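# Set every carton flat on the low platform

## Task

Get every carton onto the low platform, lying flat, with no carton on top of another and none sticking out past an edge of the platform, and each with the same face pointing up as when the scene began; the cartons must stay that way by themselves, with the robot no longer holding them.

## Robot and tools

Robot: one arm with seven joints (waist, shoulder, upper arm roll, elbow, forearm roll, wrist pitch, wrist roll) ending in a vacuum suction cup, not fingers. The reference point is the cup point: the middle of the cup's rim when it is free. The cup points along the cup point's own +z axis. The rim is 36 mm wide. From roughly 4 cm back from the rim the tool body and its camera stick out up to about 9 cm sideways, so keep that clearance from cartons and the platform.

Frames: results report end_effector_position (metres) and end_effector_quat_wxyz in the scene frame. Its origin lies on the table surface under the arm base; +z is up; +y is to the left when facing along +x. The base itself may sit tilted. Reported positions get less accurate far from the base.

execute_actions: argument actions is a list holding zero or one item, plus optional pictures (true/false). Empty list: just reads the state and includes pictures. An action item is {"rows": [...], "steps": n}: rows is 1 to 15 rows, steps is 10 to 15 (default 15), each step 1/30 s; row k is used on step k and the final row repeats. A wait item is {"steps": n} with n up to 300, counted from the previous result, so your reply time eats into it. A rejected call sends nothing.

A row is 7 numbers, each in [-1, 1]: dx, dy, dz, rx, ry, rz, suction. The first six are an offset, not a pose: they say where the cup point should be relative to its pose in the most recent result that showed it (before any such result in a scene, or for later calls within the same reply, relative to where the arm is when the action begins). They are expressed in the cup point's own axes, so dz moves along the cup's facing direction. Scale: 1.0 equals 0.6 m for dx, dy, dz and 180 degrees for rotation; rx, ry, rz form a single rotation vector. Every row is measured from that same base pose, not chained from the previous row. All zeros therefore drives the arm back to the base pose; it is not a pause. Suction: a value above 0.01 switches vacuum on, 0.01 or less switches it off, and it keeps its last value.

Per step the commanded pose is clipped to at most 70 mm and 16 degrees from the measured pose, and position wins over orientation if both cannot be met. Results come back 10 steps before an action ends; those 10 steps then run while you reply. After an action the arm only continues to the last clipped pose, so check the reported pose and send the remainder next. A "Hand target" line appears only when nothing is kept back.

move: target is one 7-number row, same offset rules and scale as above; speed is path top speed in m/s, 0.002 to 0.5 (default 0.25), with turning capped at twice that in rad/s. It runs a straight path lasting 0.5 to 10 s (longer paths are cut at 10 s), turns the short way, and does not avoid obstacles. The arm can lag, drift off, or overshoot the speed, most near full reach. Suction value is sent at the start and not awaited. The move: line reports the ending (done, off_target, moving, held, fault) and limits (paced = pose clipped; held = some steps blocked, after which the arm can surge fast), plus distance from target. Faster contact hits harder; aiming further past a surface presses harder.

wait: seconds from 0 to 10; sends nothing new; returns a normal result with pictures.

zoom_image: camera is cam_high (504x504), cam_low (504x504) or cam_wrist (616x616, fisheye); region is [x0, y0, x1, y1] in pixels from the top-left, no larger than 504 by 504.

finished_scene: scene is 1 or 2; ends that scene permanently, grades it, and gives the next task. Ending a reply without any tool call ends everything.

Result lines: suction_measured near 0 means no seal; 0.83 or more means airtight; lower values mean leaks. part_present turns 1 at 0.50 and back to 0 below 0.45. "pose unreachable" and HELD mark steps that the clearance check (which treats the mount under the base as arm) altered or blocked. Joint torques are offset and noisy; a change at rest signals contact or load. MOTOR HOT appears from 60 °C; at 75 °C an OVER-TEMPERATURE FAULT lets the arm sag. A TORQUE FAULT (a joint reaching its load limit: 50.7 N m for the first four joints, 31.9 N m for the last three) freezes the arm for 10 s and drops the rest of the call.

Picking and placing: switch suction on and press the rim squarely onto a smooth flat carton face so it touches all around, away from edges, seams and holes. Under vacuum the cup shortens, so the carton rides up to about 12 mm nearer the tool. To release, set the carton down on the platform, then switch suction off and lift at least 15 mm. If the cup seals to the table it pins the tool; turn suction off.

Avoid: dropping cartons, tipping them over (they must keep their upward face), stacking, overhangs, slamming or pressing hard, and above all pushing anything off the table, which ends the scene. Loose objects may occasionally get a small nudge from outside, so recheck before finishing. Holding loads heats motors, so do not hang on to cartons longer than needed.

Each tool is called after "Emit:" as name(argument=value, ...), one argument or row to a line, values as JSON.

## Session

I'll start by looking at the current state of the scene.

Emit:
execute_actions(
  actions=[],
)

Scene clock: 0.00 s of 8600.00 s.
end_effector_position=(+0.4494, -0.0058, +0.1939) suction_measured=0.00 part_present=0 end_effector_quat_wxyz=(-0.001, +0.008, +1.000, +0.000)
Joint positions: [-0.057  0.433 -0.001  1.656 -0.002  1.055  3.086]
Joint velocities: [ 0.001 -0.001  0.    -0.    -0.001  0.001 -0.001]
Joint torques (N m, as the joint torque sensors report them, + toward a larger angle): no reading
Hand target: +0.449, -0.006, +0.194; -0.001, +0.008, +1.000, +0.000

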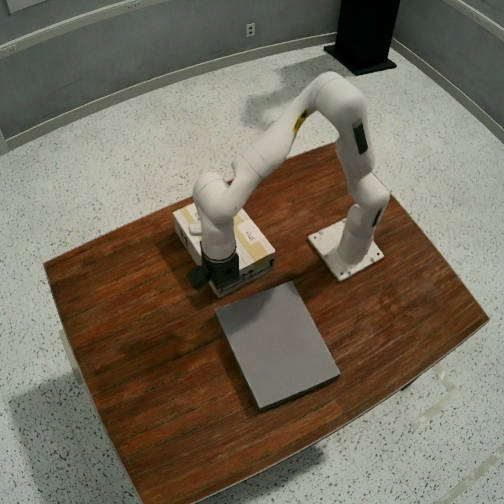

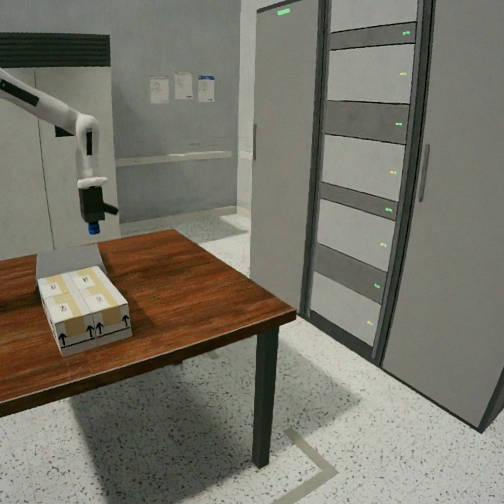

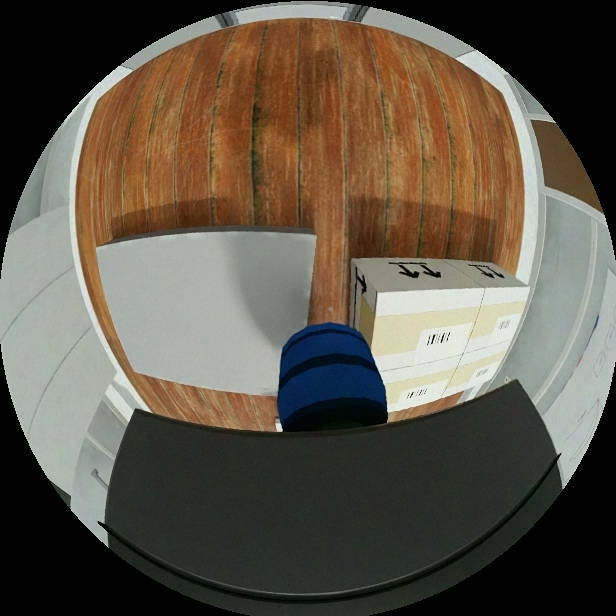

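Emit:
zoom_image(
  camera="cam_high",
  region=[120, 150, 400, 430],
)

Emit:
zoom_image(
  camera="cam_low",
  region=[0, 180, 240, 380],
)

Region (120, 150, 400, 430) of cam_high's 504x504 image, scaled by 1.800, with more detail than that image has.

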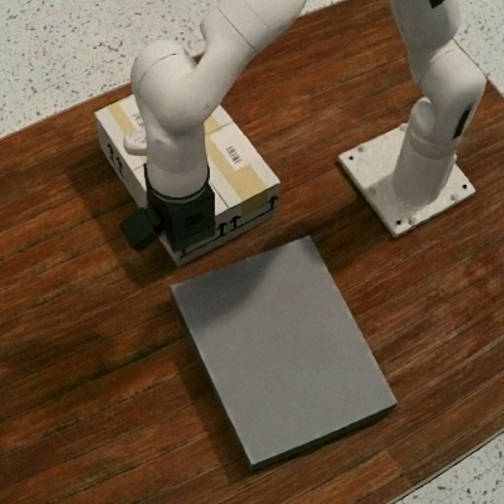

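Region (0, 180, 240, 380) of cam_low's 504x504 image, scaled by 2.100, with more detail than that image has.

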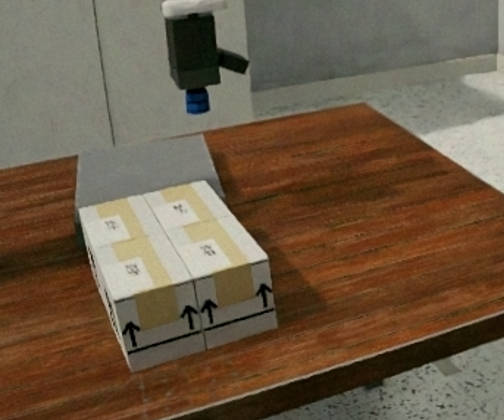

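Emit:
zoom_image(
  camera="cam_wrist",
  region=[60, 180, 564, 460],
)

Region (60, 180, 564, 460) of cam_wrist's 616x616 image, scaled by 1.000.

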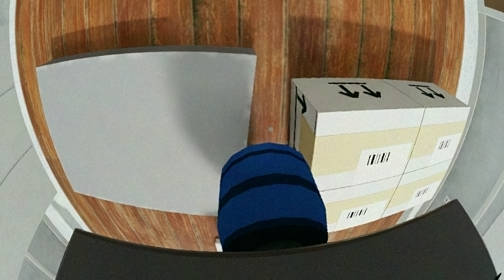

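Emit:
zoom_image(
  camera="cam_wrist",
  region=[330, 230, 550, 430],
)

Region (330, 230, 550, 430) of cam_wrist's 616x616 image, scaled by 2.291, with more detail than that image has; it fills the top 458 rows of this view, and the rest is white.

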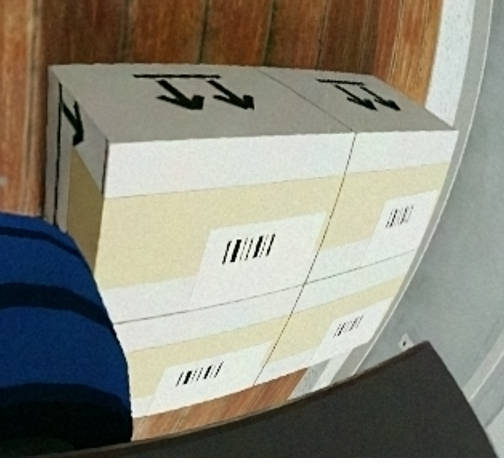

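Emit:
move(
  target=[0.0817, -0.1817, 0.0567, 0, 0, 0, 0],
  speed=0.3,
)

Scene clock: 34.30 s of 8600.00 s.
end_effector_position=(+0.3991, -0.1135, +0.1600) suction_measured=0.00 part_present=0 end_effector_quat_wxyz=(-0.001, +0.007, +1.000, +0.001)
Joint positions: [ 0.176  0.41   0.034  1.826 -0.02   0.909  3.364]
Joint velocities: [ 0.009 -0.002  0.011  0.003 -0.005  0.     0.005]
Joint torques (N m, as the joint torque sensors report them, + toward a larger angle): [  0.07 -14.98  -0.22  -6.73   0.09   0.06   0.05]
Hand target: +0.399, -0.114, +0.160; -0.001, +0.008, +1.000, +0.001
Off the commanded pose: 0.001 m, 0 deg.
Kept back: nothing.
After step 90, 30.47 s passed at rest.
move: done

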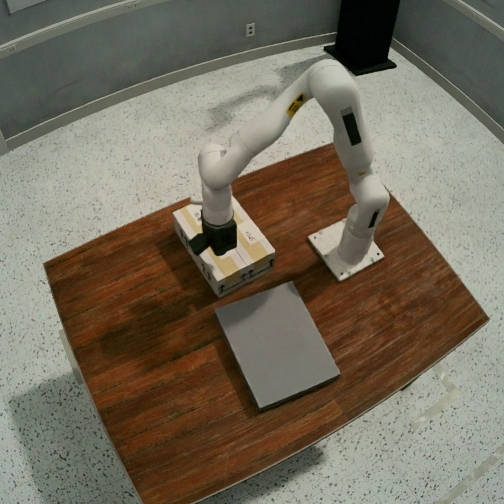

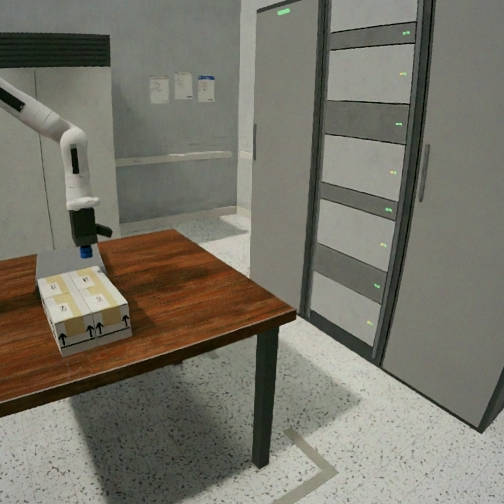

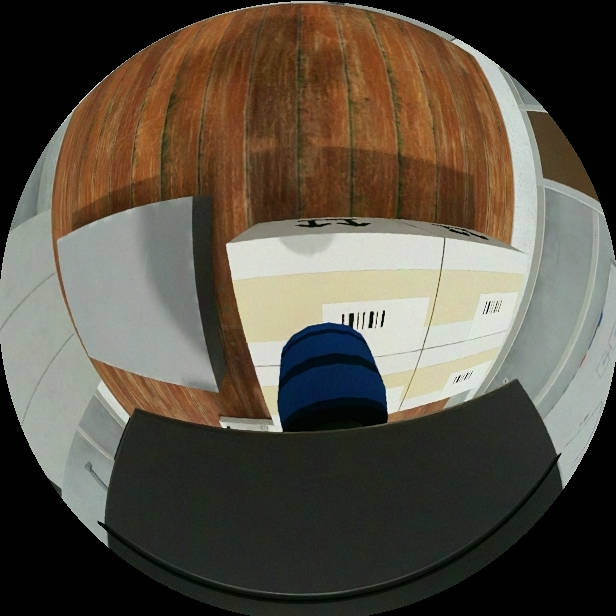

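Emit:
zoom_image(
  camera="cam_low",
  region=[20, 200, 160, 360],
)

Region (20, 200, 160, 360) of cam_low's 504x504 image, scaled by 3.150, with more detail than that image has; it fills the left 441 columns of this view, and the rest is white.

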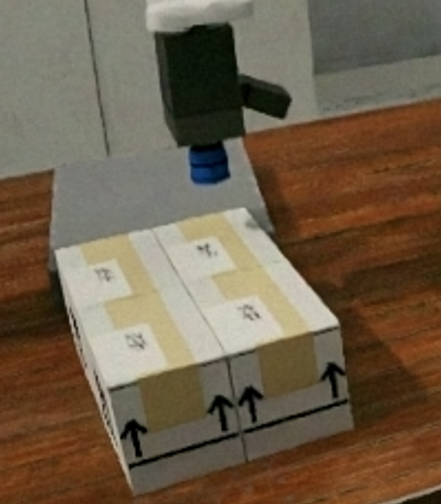

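Emit:
move(
  target=[0.0167, 0, 0.0917, 0, 0, 0, 1],
  speed=0.15,
)

Scene clock: 38.47 s of 8600.00 s.
end_effector_position=(+0.3892, -0.1135, +0.1052) suction_measured=0.00 part_present=0 end_effector_quat_wxyz=(-0.001, +0.007, +1.000, +0.001)
Joint positions: [ 0.186  0.486  0.028  1.929 -0.022  0.729  3.372]
Joint velocities: [ 0.001  0.006  0.001  0.001 -0.001 -0.001  0.001]
Joint torques (N m, as the joint torque sensors report them, + toward a larger angle): [  0.4  -15.11   0.37  -5.57   0.19   0.09  -0.07]
Hand target: +0.389, -0.113, +0.105; -0.001, +0.008, +1.000, +0.001
Off the commanded pose: 0.000 m, 0 deg.
Kept back: nothing.
After step 90, 0.43 s passed at rest.
move: done

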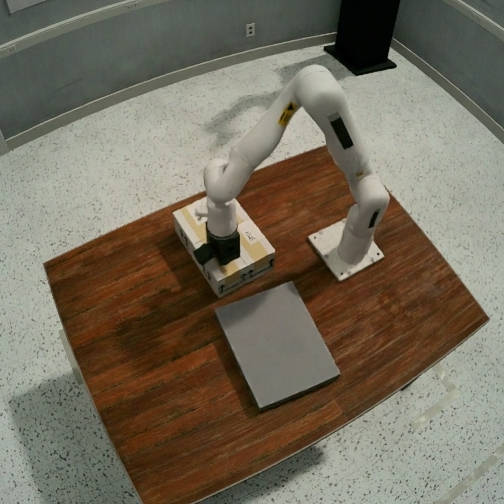

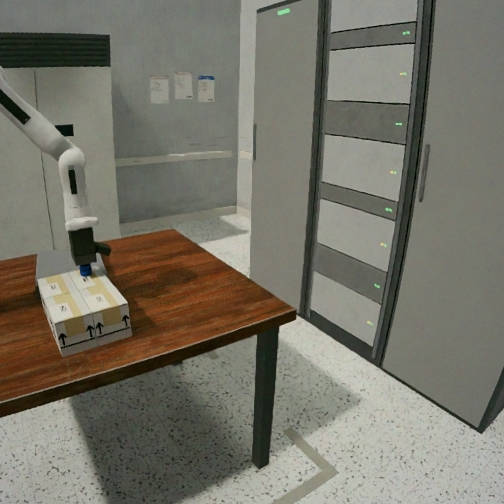

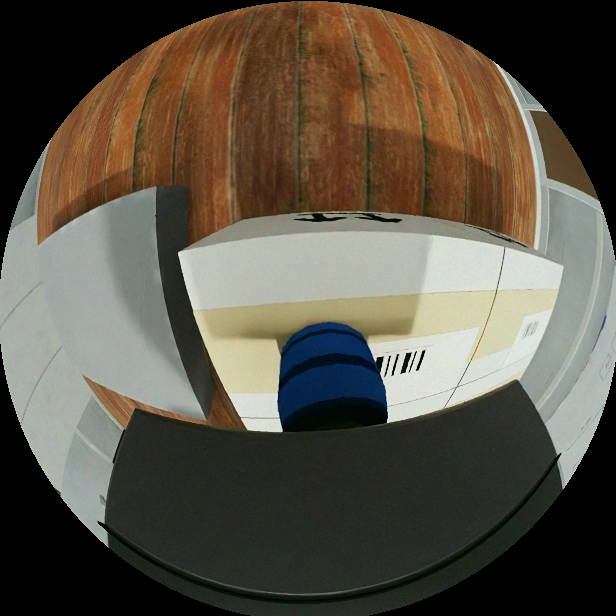

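Emit:
move(
  target=[0, 0, 0.02, 0, 0, 0, 1],
  speed=0.04,
)

Scene clock: 40.17 s of 8600.00 s.
end_effector_position=(+0.3892, -0.1135, +0.0932) suction_measured=0.89 part_present=1 end_effector_quat_wxyz=(-0.001, +0.007, +1.000, +0.001)
Joint positions: [ 0.187  0.509  0.027  1.942 -0.023  0.693  3.372]
Joint velocities: [ 0.001  0.002  0.002 -0.001  0.001  0.     0.   ]
Joint torques (N m, as the joint torque sensors report them, + toward a larger angle): [  0.39 -18.27   0.31  -6.8    0.46  -0.03   0.05]
Hand target: +0.389, -0.113, +0.093; -0.001, +0.007, +1.000, +0.001
Off the commanded pose: 0.000 m, 0 deg.
Kept back: nothing.
move: done

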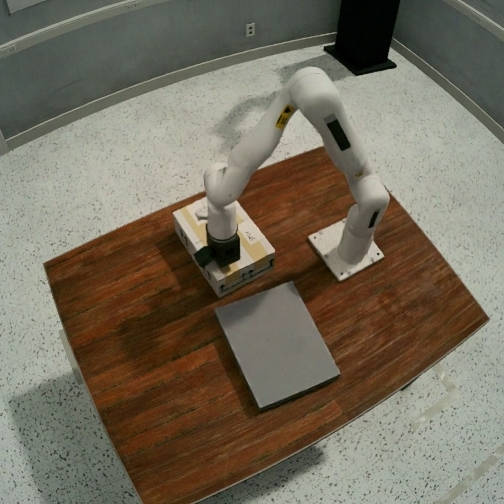

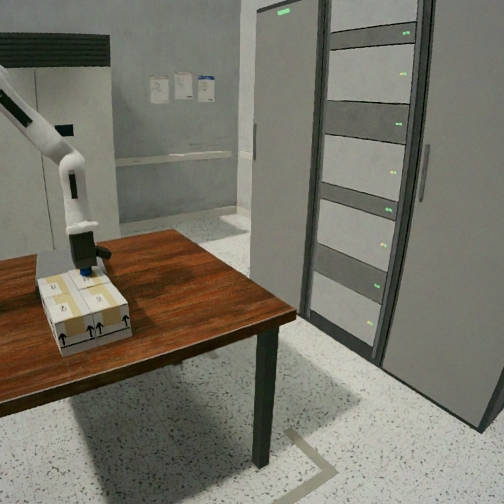

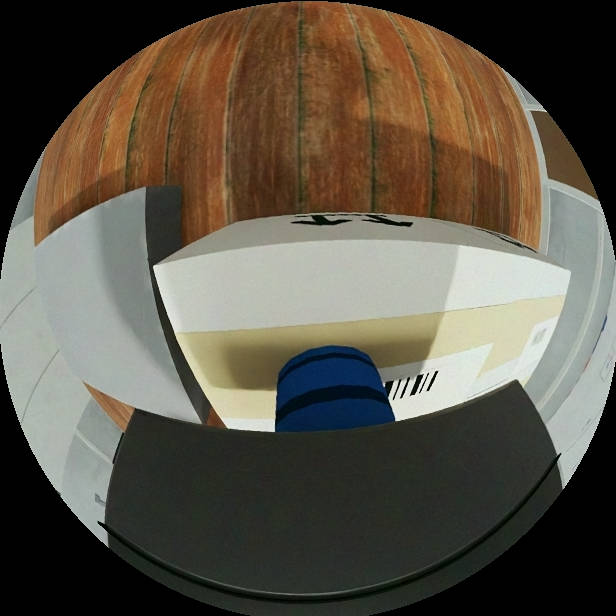

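Emit:
move(
  target=[0, 0.04, -0.12, 0, 0, 0, 1],
  speed=0.3,
)

Scene clock: 45.60 s of 8600.00 s.
end_effector_position=(+0.3895, -0.0895, +0.1650) suction_measured=0.89 part_present=1 end_effector_quat_wxyz=(-0.001, +0.007, +1.000, +0.001)
Joint positions: [ 0.127  0.372  0.027  1.868 -0.015  0.905  3.306]
Joint velocities: [-0.003 -0.006 -0.003 -0.002  0.001 -0.    -0.002]
Joint torques (N m, as the joint torque sensors report them, + toward a larger angle): [ -0.59 -16.52   0.4   -8.39   0.31   0.09  -0.02]
Hand target: +0.390, -0.089, +0.165; -0.001, +0.007, +1.000, +0.001
Off the commanded pose: 0.000 m, 0 deg.
Kept back: nothing.
After step 90, 1.67 s passed at rest.
move: done

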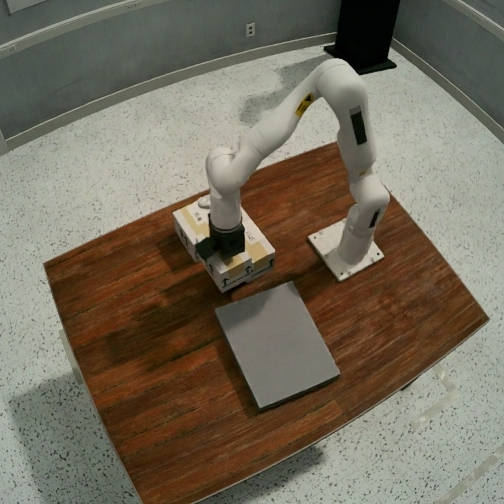

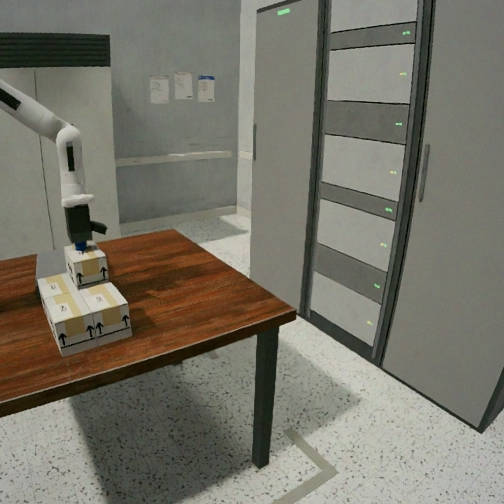

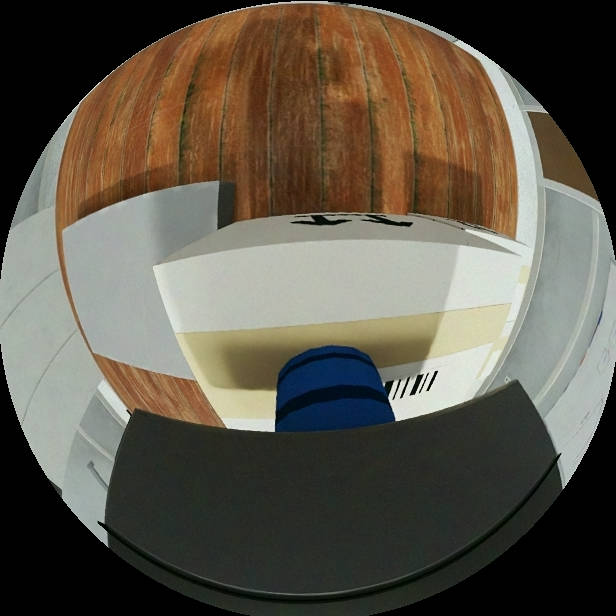

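Emit:
move(
  target=[-0.0267, 0.5833, 0, 0, 0, 0, 1],
  speed=0.35,
)

Scene clock: 47.30 s of 8600.00 s.
end_effector_position=(+0.4102, +0.2590, +0.1651) suction_measured=0.89 part_present=1 end_effector_quat_wxyz=(-0.001, +0.008, +1.000, -0.001)
Joint positions: [-0.571  0.542 -0.092  1.574  0.054  1.03   2.465]
Joint velocities: [-0.005  0.012 -0.01  -0.004 -0.006 -0.01  -0.003]
Joint torques (N m, as the joint torque sensors report them, + toward a larger angle): [  0.07 -21.18  -0.4   -9.19   0.44   0.03  -0.02]
Hand target: +0.410, +0.260, +0.165; -0.002, +0.007, +1.000, -0.001
Off the commanded pose: 0.001 m, 0 deg.
Kept back: nothing.
move: done

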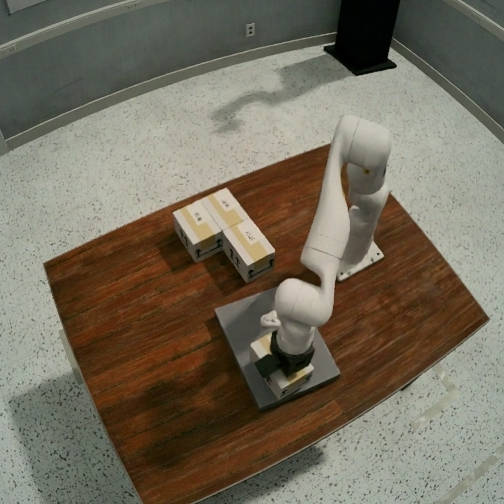

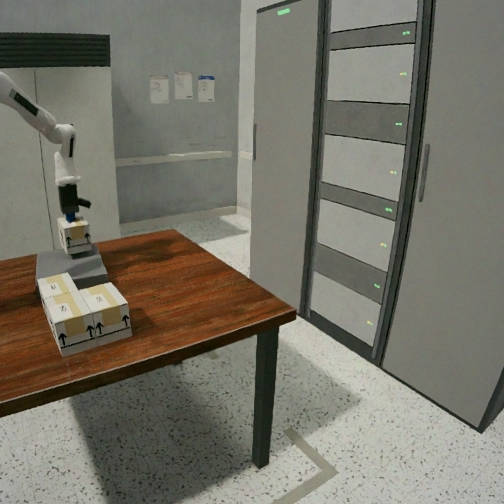

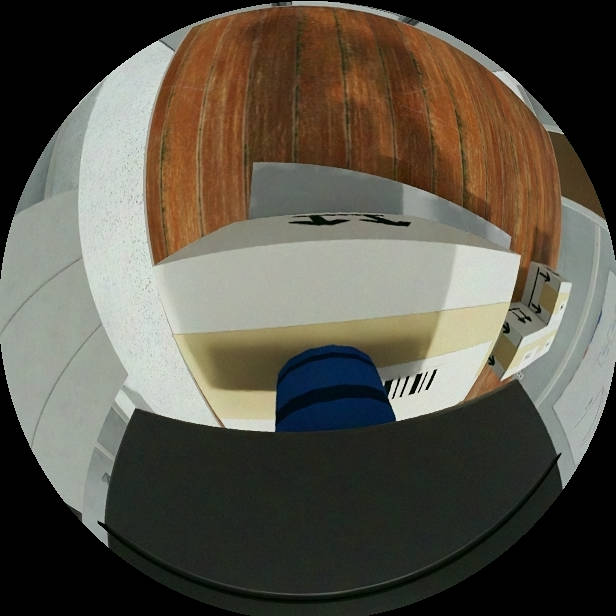

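Emit:
zoom_image(
  camera="cam_high",
  region=[150, 180, 400, 430],
)

Region (150, 180, 400, 430) of cam_high's 504x504 image, scaled by 2.016, with more detail than that image has.

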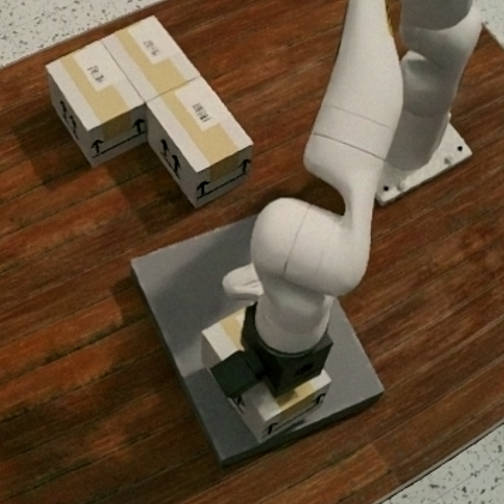

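Emit:
move(
  target=[-0.041, -0.0175, 0.0417, 0, 0, 0.0583, 1],
  speed=0.15,
)

Scene clock: 60.20 s of 8600.00 s.
end_effector_position=(+0.4347, +0.2481, +0.1402) suction_measured=0.89 part_present=1 end_effector_quat_wxyz=(-0.001, +0.100, +0.995, -0.000)
Joint positions: [-0.559  0.603 -0.042  1.553  0.027  0.988  2.352]
Joint velocities: [-0.     0.003 -0.002  0.    -0.002 -0.    -0.   ]
Joint torques (N m, as the joint torque sensors report them, + toward a larger angle): [  0.08 -22.17   0.21  -8.44   0.36   0.34   0.05]
Hand target: +0.435, +0.248, +0.140; -0.001, +0.100, +0.995, -0.001
Off the commanded pose: 0.000 m, 0 deg.
Kept back: nothing.
After step 90, 9.00 s passed at rest.
move: done

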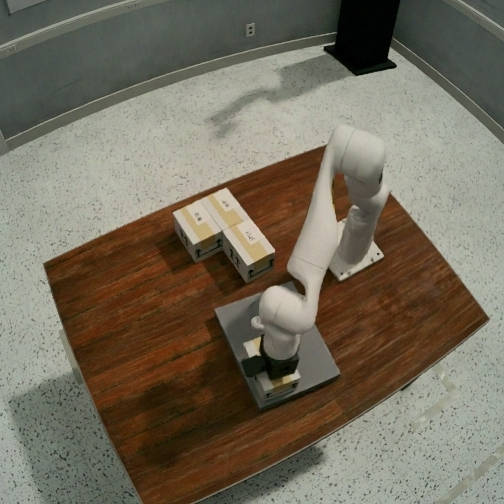

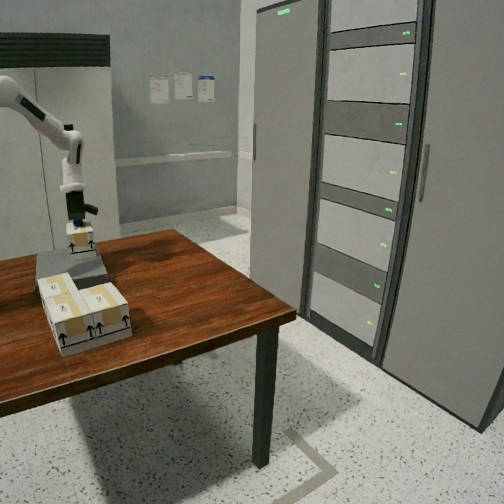

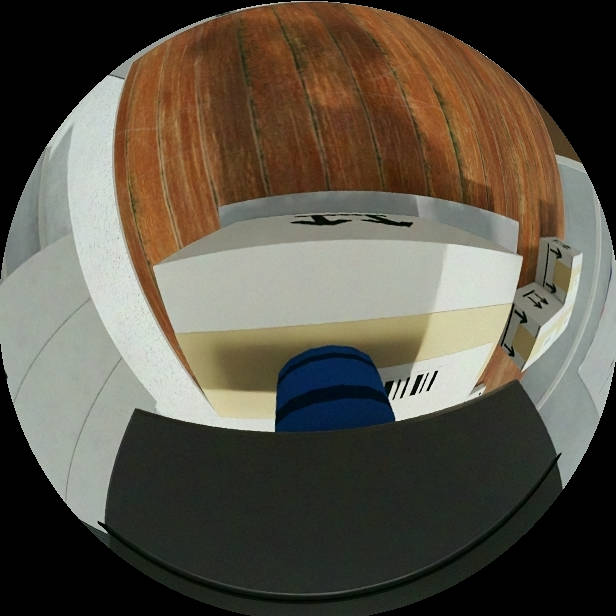

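Emit:
zoom_image(
  camera="cam_high",
  region=[180, 260, 380, 430],
)

Region (180, 260, 380, 430) of cam_high's 504x504 image, scaled by 2.520, with more detail than that image has; it fills the top 428 rows of this view, and the rest is white.

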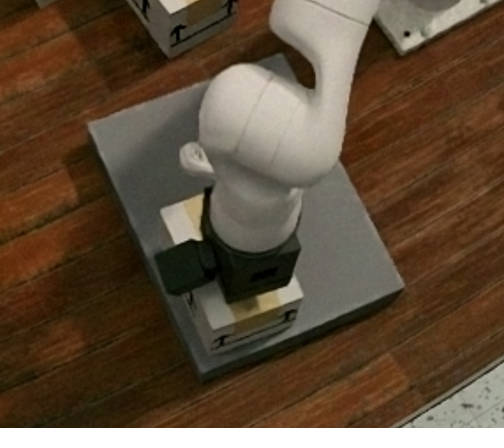

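Emit:
move(
  target=[0.0067, -0.0083, 0.0217, 0, 0, 0, 1],
  speed=0.05,
)

Scene clock: 64.40 s of 8600.00 s.
end_effector_position=(+0.4343, +0.2477, +0.1377) suction_measured=0.89 part_present=1 end_effector_quat_wxyz=(+0.008, +0.099, +0.995, +0.006)
Joint positions: [-0.557  0.591 -0.043  1.586  0.028  0.945  2.352]
Joint velocities: [-0.     0.     0.002  0.001 -0.    -0.002  0.   ]
Joint torques (N m, as the joint torque sensors report them, + toward a larger angle): [ 0.73 -9.13  0.74 -3.4   0.58 -0.75  0.03]
Hand target: +0.430, +0.244, +0.127; -0.001, +0.100, +0.995, -0.000
Off the commanded pose: 0.012 m, 1 deg.
Kept back: nothing.
After step 90, 0.50 s passed at rest.
move: off_target

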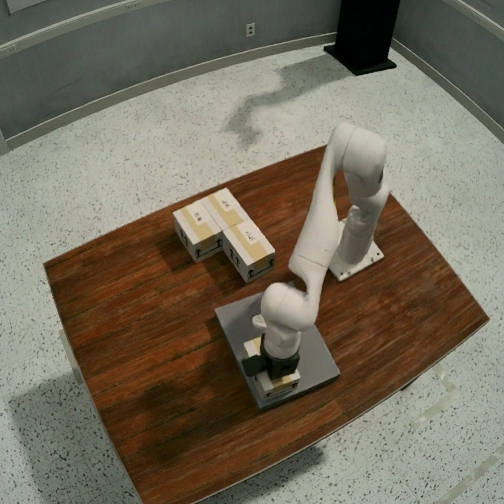

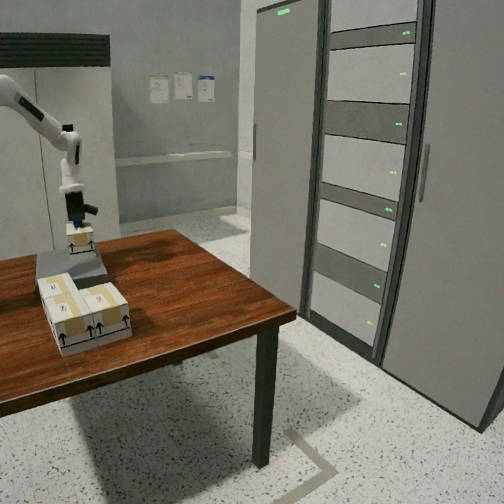

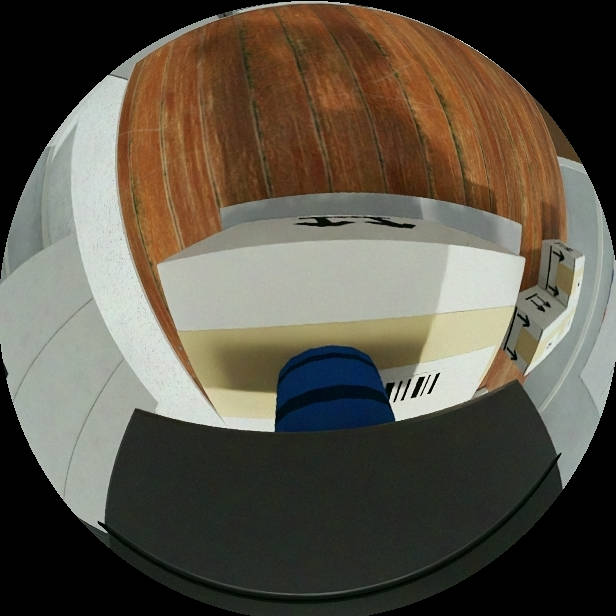

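Emit:
execute_actions(
  actions=[
    {"rows": [[0, 0, -0.003, 0, 0, 0, 0]], "steps": 12},
  ],
)

Scene clock: 65.10 s of 8600.00 s.
end_effector_position=(+0.4353, +0.2486, +0.1410) suction_measured=0.00 part_present=0 end_effector_quat_wxyz=(+0.010, +0.099, +0.995, +0.008)
Joint positions: [-0.557  0.585 -0.043  1.585  0.027  0.946  2.352]
Joint velocities: [-0.007 -0.206 -0.006 -0.063 -0.007  0.068  0.002]
Joint torques (N m, as the joint torque sensors report them, + toward a larger angle): [  1.35 -16.9    0.51  -6.16   0.51   0.35   0.21]
Steps of this call (steps 1 to 19: nothing new was sent; steps 20 to 21: the first 2 steps of this action). Readings (end_effector_position | what the end effector reports):
20: (+0.4345, +0.2479, +0.1384) | suction_measured=0.24 part_present=0
21: the state above

Emit:
move(
  target=[0.0317, -0.14, -0.0983, 0, 0, 0, 0],
  speed=0.35,
)

Scene clock: 68.50 s of 8600.00 s.
end_effector_position=(+0.3988, +0.1693, +0.1978) suction_measured=0.00 part_present=0 end_effector_quat_wxyz=(+0.010, +0.099, +0.995, +0.008)
Joint positions: [-0.448  0.375 -0.033  1.734  0.009  1.006  2.478]
Joint velocities: [ 0.001 -0.006  0.001 -0.001 -0.001 -0.     0.001]
Joint torques (N m, as the joint torque sensors report them, + toward a larger angle): [  0.24 -14.87   0.35  -7.15   0.19   0.17   0.17]
Hand target: +0.399, +0.169, +0.198; +0.010, +0.099, +0.995, +0.009
Off your previous action's commanded pose: 0.005 m, 1 deg at its last step (step 10 of this call).
Off the commanded pose: 0.000 m, 0 deg.
Kept back: nothing.
move: done

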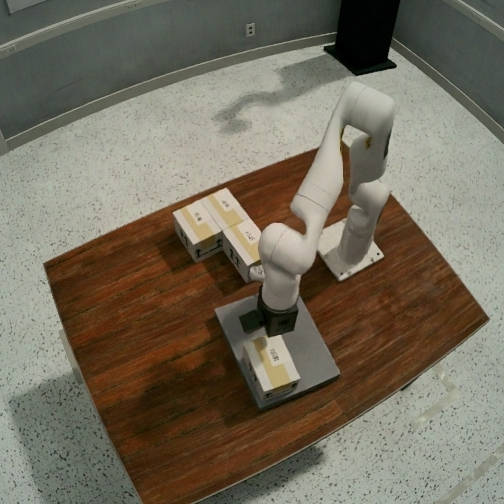

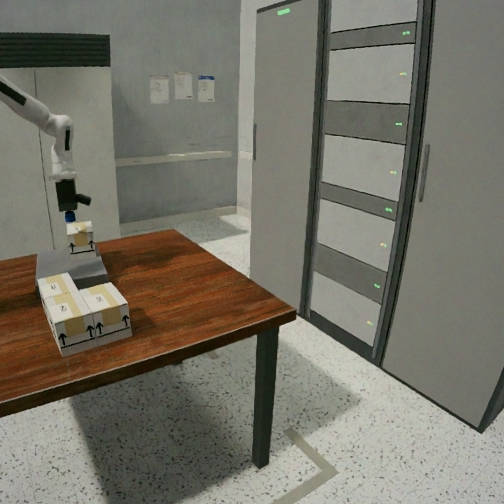

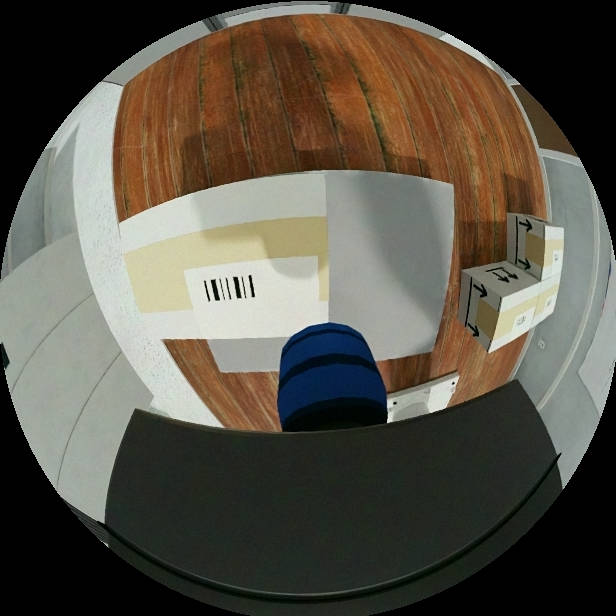

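Emit:
zoom_image(
  camera="cam_high",
  region=[170, 180, 400, 430],
)

Region (170, 180, 400, 430) of cam_high's 504x504 image, scaled by 2.016, with more detail than that image has; it fills the left 464 columns of this view, and the rest is white.

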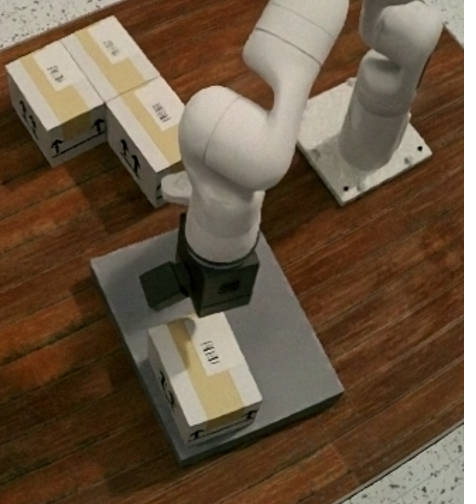

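Emit:
zoom_image(
  camera="cam_high",
  region=[205, 300, 355, 420],
)

Region (205, 300, 355, 420) of cam_high's 504x504 image, scaled by 3.360, with more detail than that image has; it fills the top 403 rows of this view, and the rest is white.

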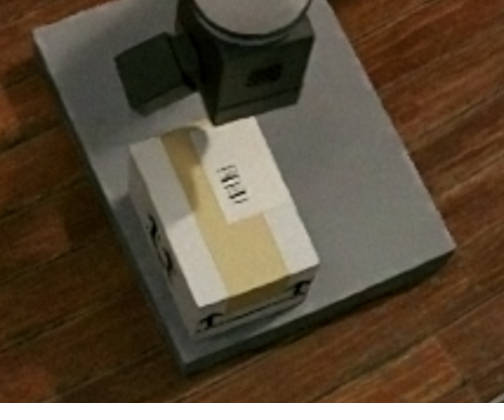

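Emit:
move(
  target=[0.0727, -0.5054, 0.1213, 0.0052, 0.007, -0.058, 0],
  speed=0.4,
)

Scene clock: 74.90 s of 8600.00 s.
end_effector_position=(+0.2990, -0.1180, +0.1186) suction_measured=0.00 part_present=0 end_effector_quat_wxyz=(-0.001, +0.008, +1.000, +0.001)
Joint positions: [ 0.219  0.315  0.082  2.175 -0.046  0.655  3.477]
Joint velocities: [ 0.001  0.001  0.004  0.001 -0.001  0.     0.002]
Joint torques (N m, as the joint torque sensors report them, + toward a larger angle): [  0.22 -11.36   0.2   -4.97   0.16   0.2   -0.48]
Hand target: +0.299, -0.118, +0.119; -0.001, +0.008, +1.000, +0.001
Off the commanded pose: 0.001 m, 0 deg.
Kept back: nothing.
After step 90, 1.90 s passed at rest.
move: done

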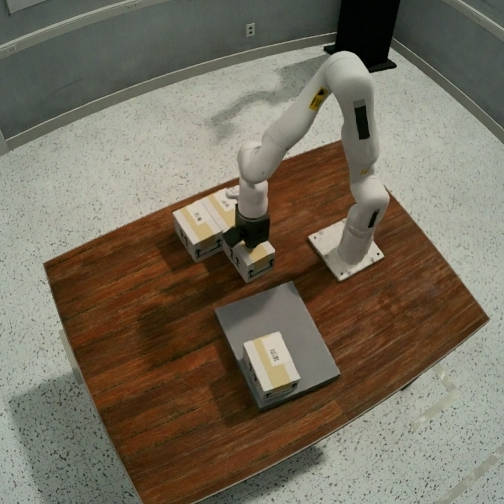

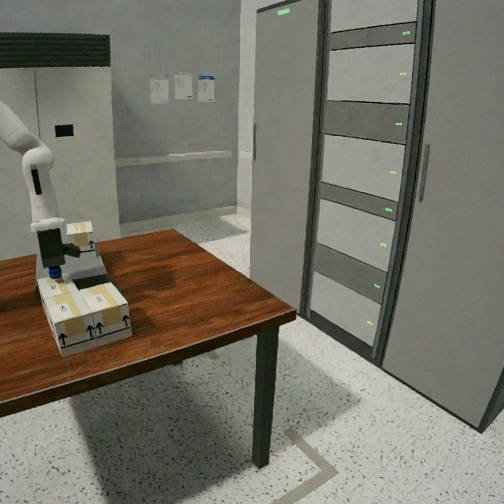

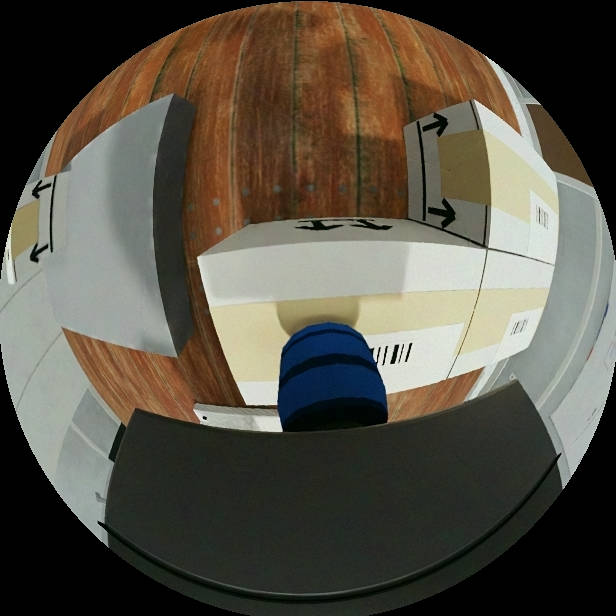

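Emit:
move(
  target=[0, 0, 0.0422, 0, 0, 0, 1],
  speed=0.06,
)

Scene clock: 76.07 s of 8600.00 s.
end_effector_position=(+0.2992, -0.1181, +0.0933) suction_measured=0.86 part_present=1 end_effector_quat_wxyz=(-0.000, +0.008, +1.000, +0.001)
Joint positions: [ 0.226  0.375  0.074  2.208 -0.056  0.562  3.486]
Joint velocities: [-0.001  0.003 -0.002  0.002 -0.003  0.002  0.   ]
Joint torques (N m, as the joint torque sensors report them, + toward a larger angle): [  0.26 -13.49   0.43  -5.33   0.18   0.1    0.03]
Hand target: +0.299, -0.118, +0.093; -0.001, +0.008, +1.000, +0.001
Off the commanded pose: 0.000 m, 0 deg.
Kept back: nothing.
move: done

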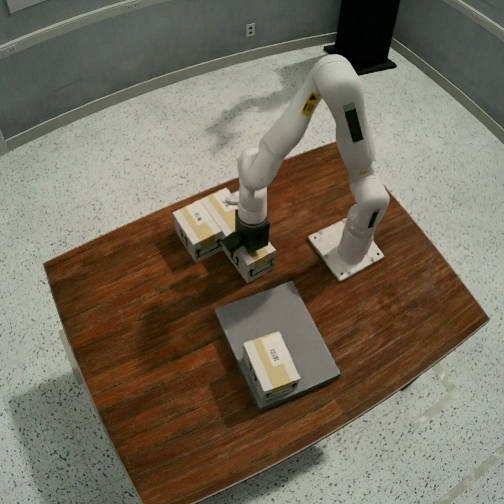

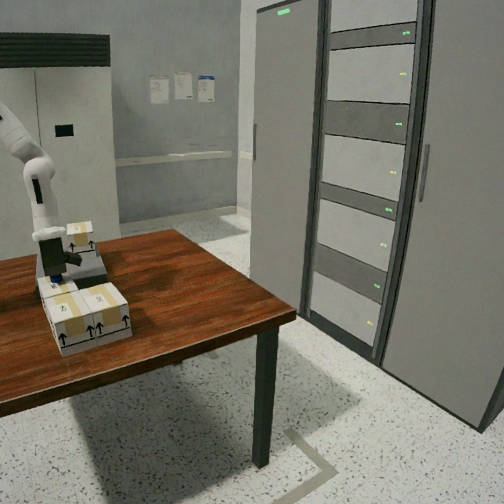

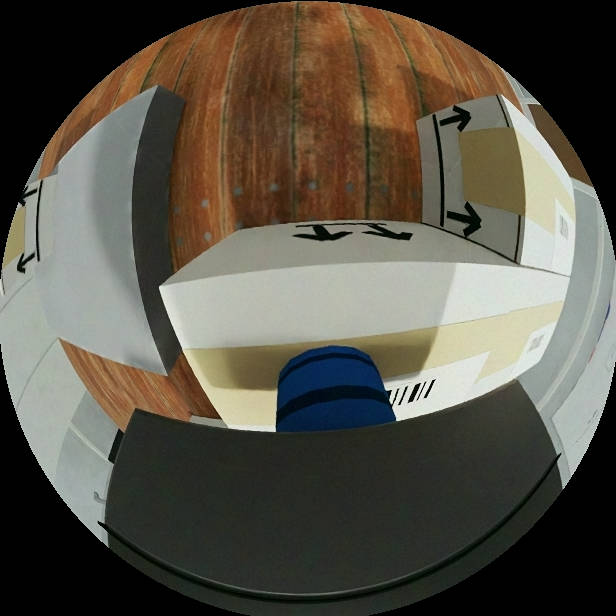

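Emit:
move(
  target=[0, 0.05, -0.125, 0, 0, 0, 1],
  speed=0.3,
)

Scene clock: 79.83 s of 8600.00 s.
end_effector_position=(+0.2994, -0.0881, +0.1683) suction_measured=0.89 part_present=1 end_effector_quat_wxyz=(-0.001, +0.008, +1.000, +0.001)
Joint positions: [ 0.133  0.192  0.07   2.123 -0.022  0.829  3.36 ]
Joint velocities: [-0.001 -0.005 -0.002 -0.001  0.002  0.001 -0.   ]
Joint torques (N m, as the joint torque sensors report them, + toward a larger angle): [  0.05 -12.28   0.3   -7.43   0.49   0.21   0.08]
Hand target: +0.299, -0.088, +0.168; -0.000, +0.008, +1.000, +0.001
Off the commanded pose: 0.000 m, 0 deg.
Kept back: nothing.
move: done

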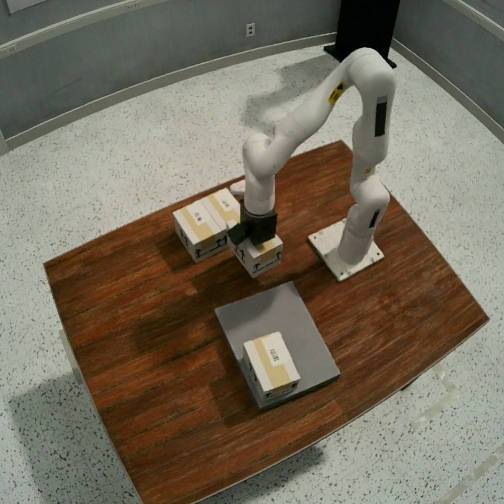

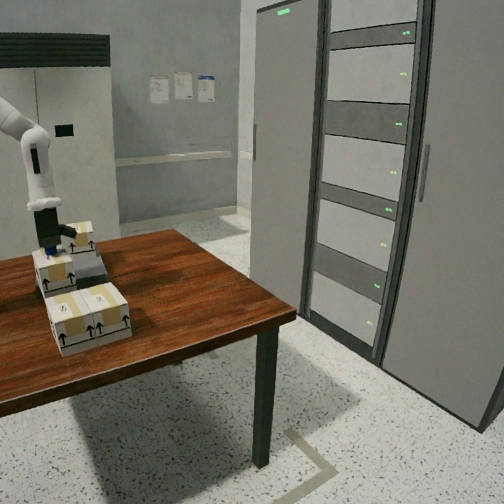

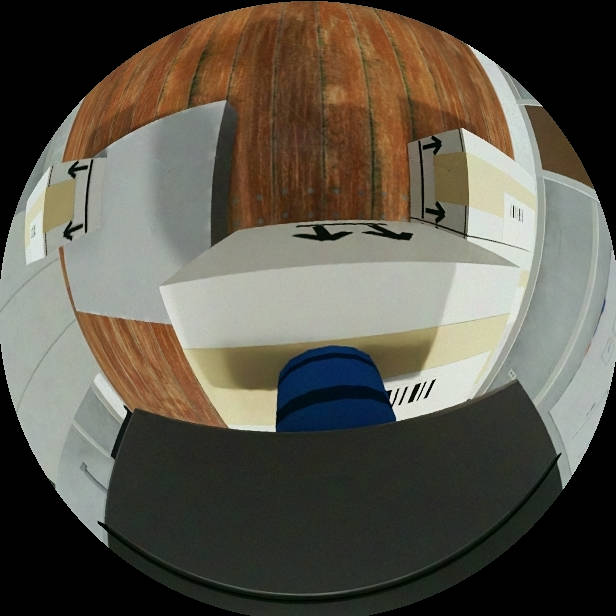

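Emit:
move(
  target=[-0.028, 0.5858, 0.0138, 0, 0, 0.0583, 1],
  speed=0.35,
)

Scene clock: 81.77 s of 8600.00 s.
end_effector_position=(+0.3209, +0.2624, +0.1601) suction_measured=0.89 part_present=1 end_effector_quat_wxyz=(-0.001, +0.099, +0.995, -0.000)
Joint positions: [-0.639  0.412 -0.167  1.824  0.081  0.914  2.118]
Joint velocities: [-0.001  0.003 -0.002 -0.002  0.001 -0.001 -0.001]
Joint torques (N m, as the joint torque sensors report them, + toward a larger angle): [  0.62 -16.97  -0.14  -7.69   0.12   0.25   0.06]
Hand target: +0.321, +0.262, +0.160; -0.001, +0.099, +0.995, -0.000
Off the commanded pose: 0.001 m, 0 deg.
Kept back: nothing.
move: done

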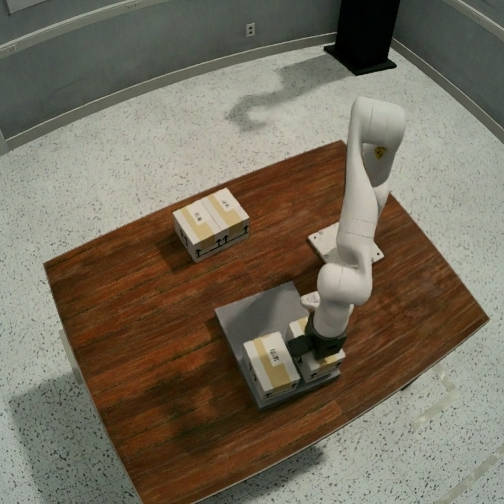

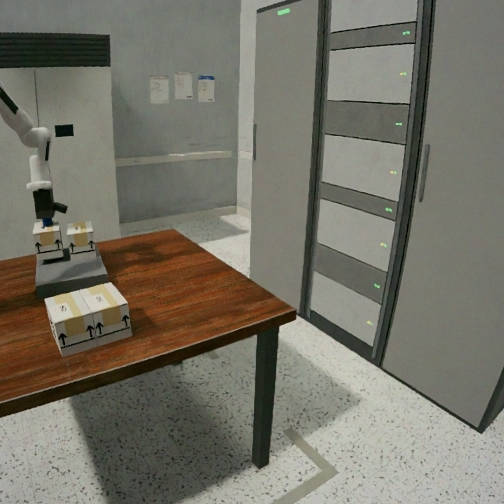

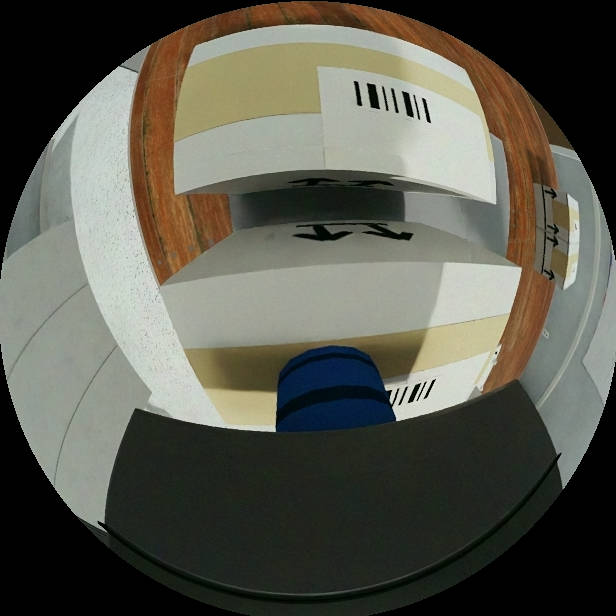

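Emit:
move(
  target=[-0.0335, 0.0032, 0.0302, 0, 0, 0, 1],
  speed=0.08,
)

Scene clock: 82.97 s of 8600.00 s.
end_effector_position=(+0.3410, +0.2605, +0.1422) suction_measured=0.89 part_present=1 end_effector_quat_wxyz=(-0.001, +0.099, +0.995, +0.000)
Joint positions: [-0.613  0.466 -0.158  1.802  0.089  0.881  2.149]
Joint velocities: [ 0.001  0.005  0.001  0.001 -0.002 -0.     0.001]
Joint torques (N m, as the joint torque sensors report them, + toward a larger angle): [  0.12 -18.24  -0.31  -7.47   0.17   0.31  -0.04]
Hand target: +0.341, +0.260, +0.142; -0.001, +0.099, +0.995, -0.000
Off the commanded pose: 0.000 m, 0 deg.
Kept back: nothing.
move: done

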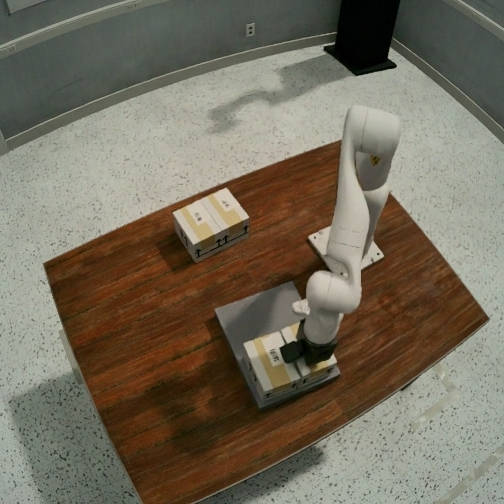

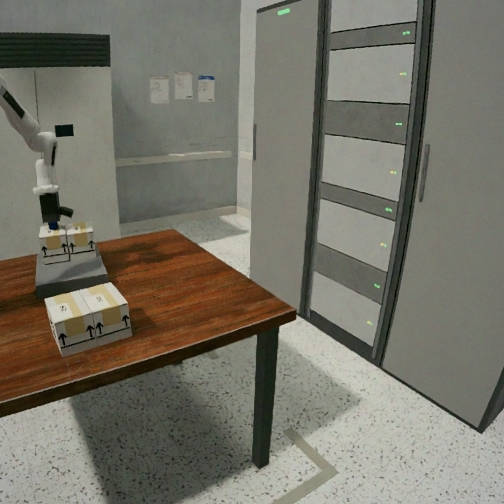

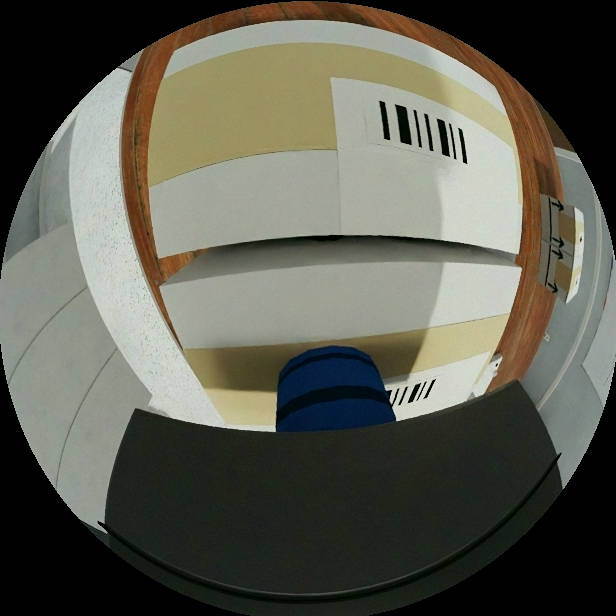

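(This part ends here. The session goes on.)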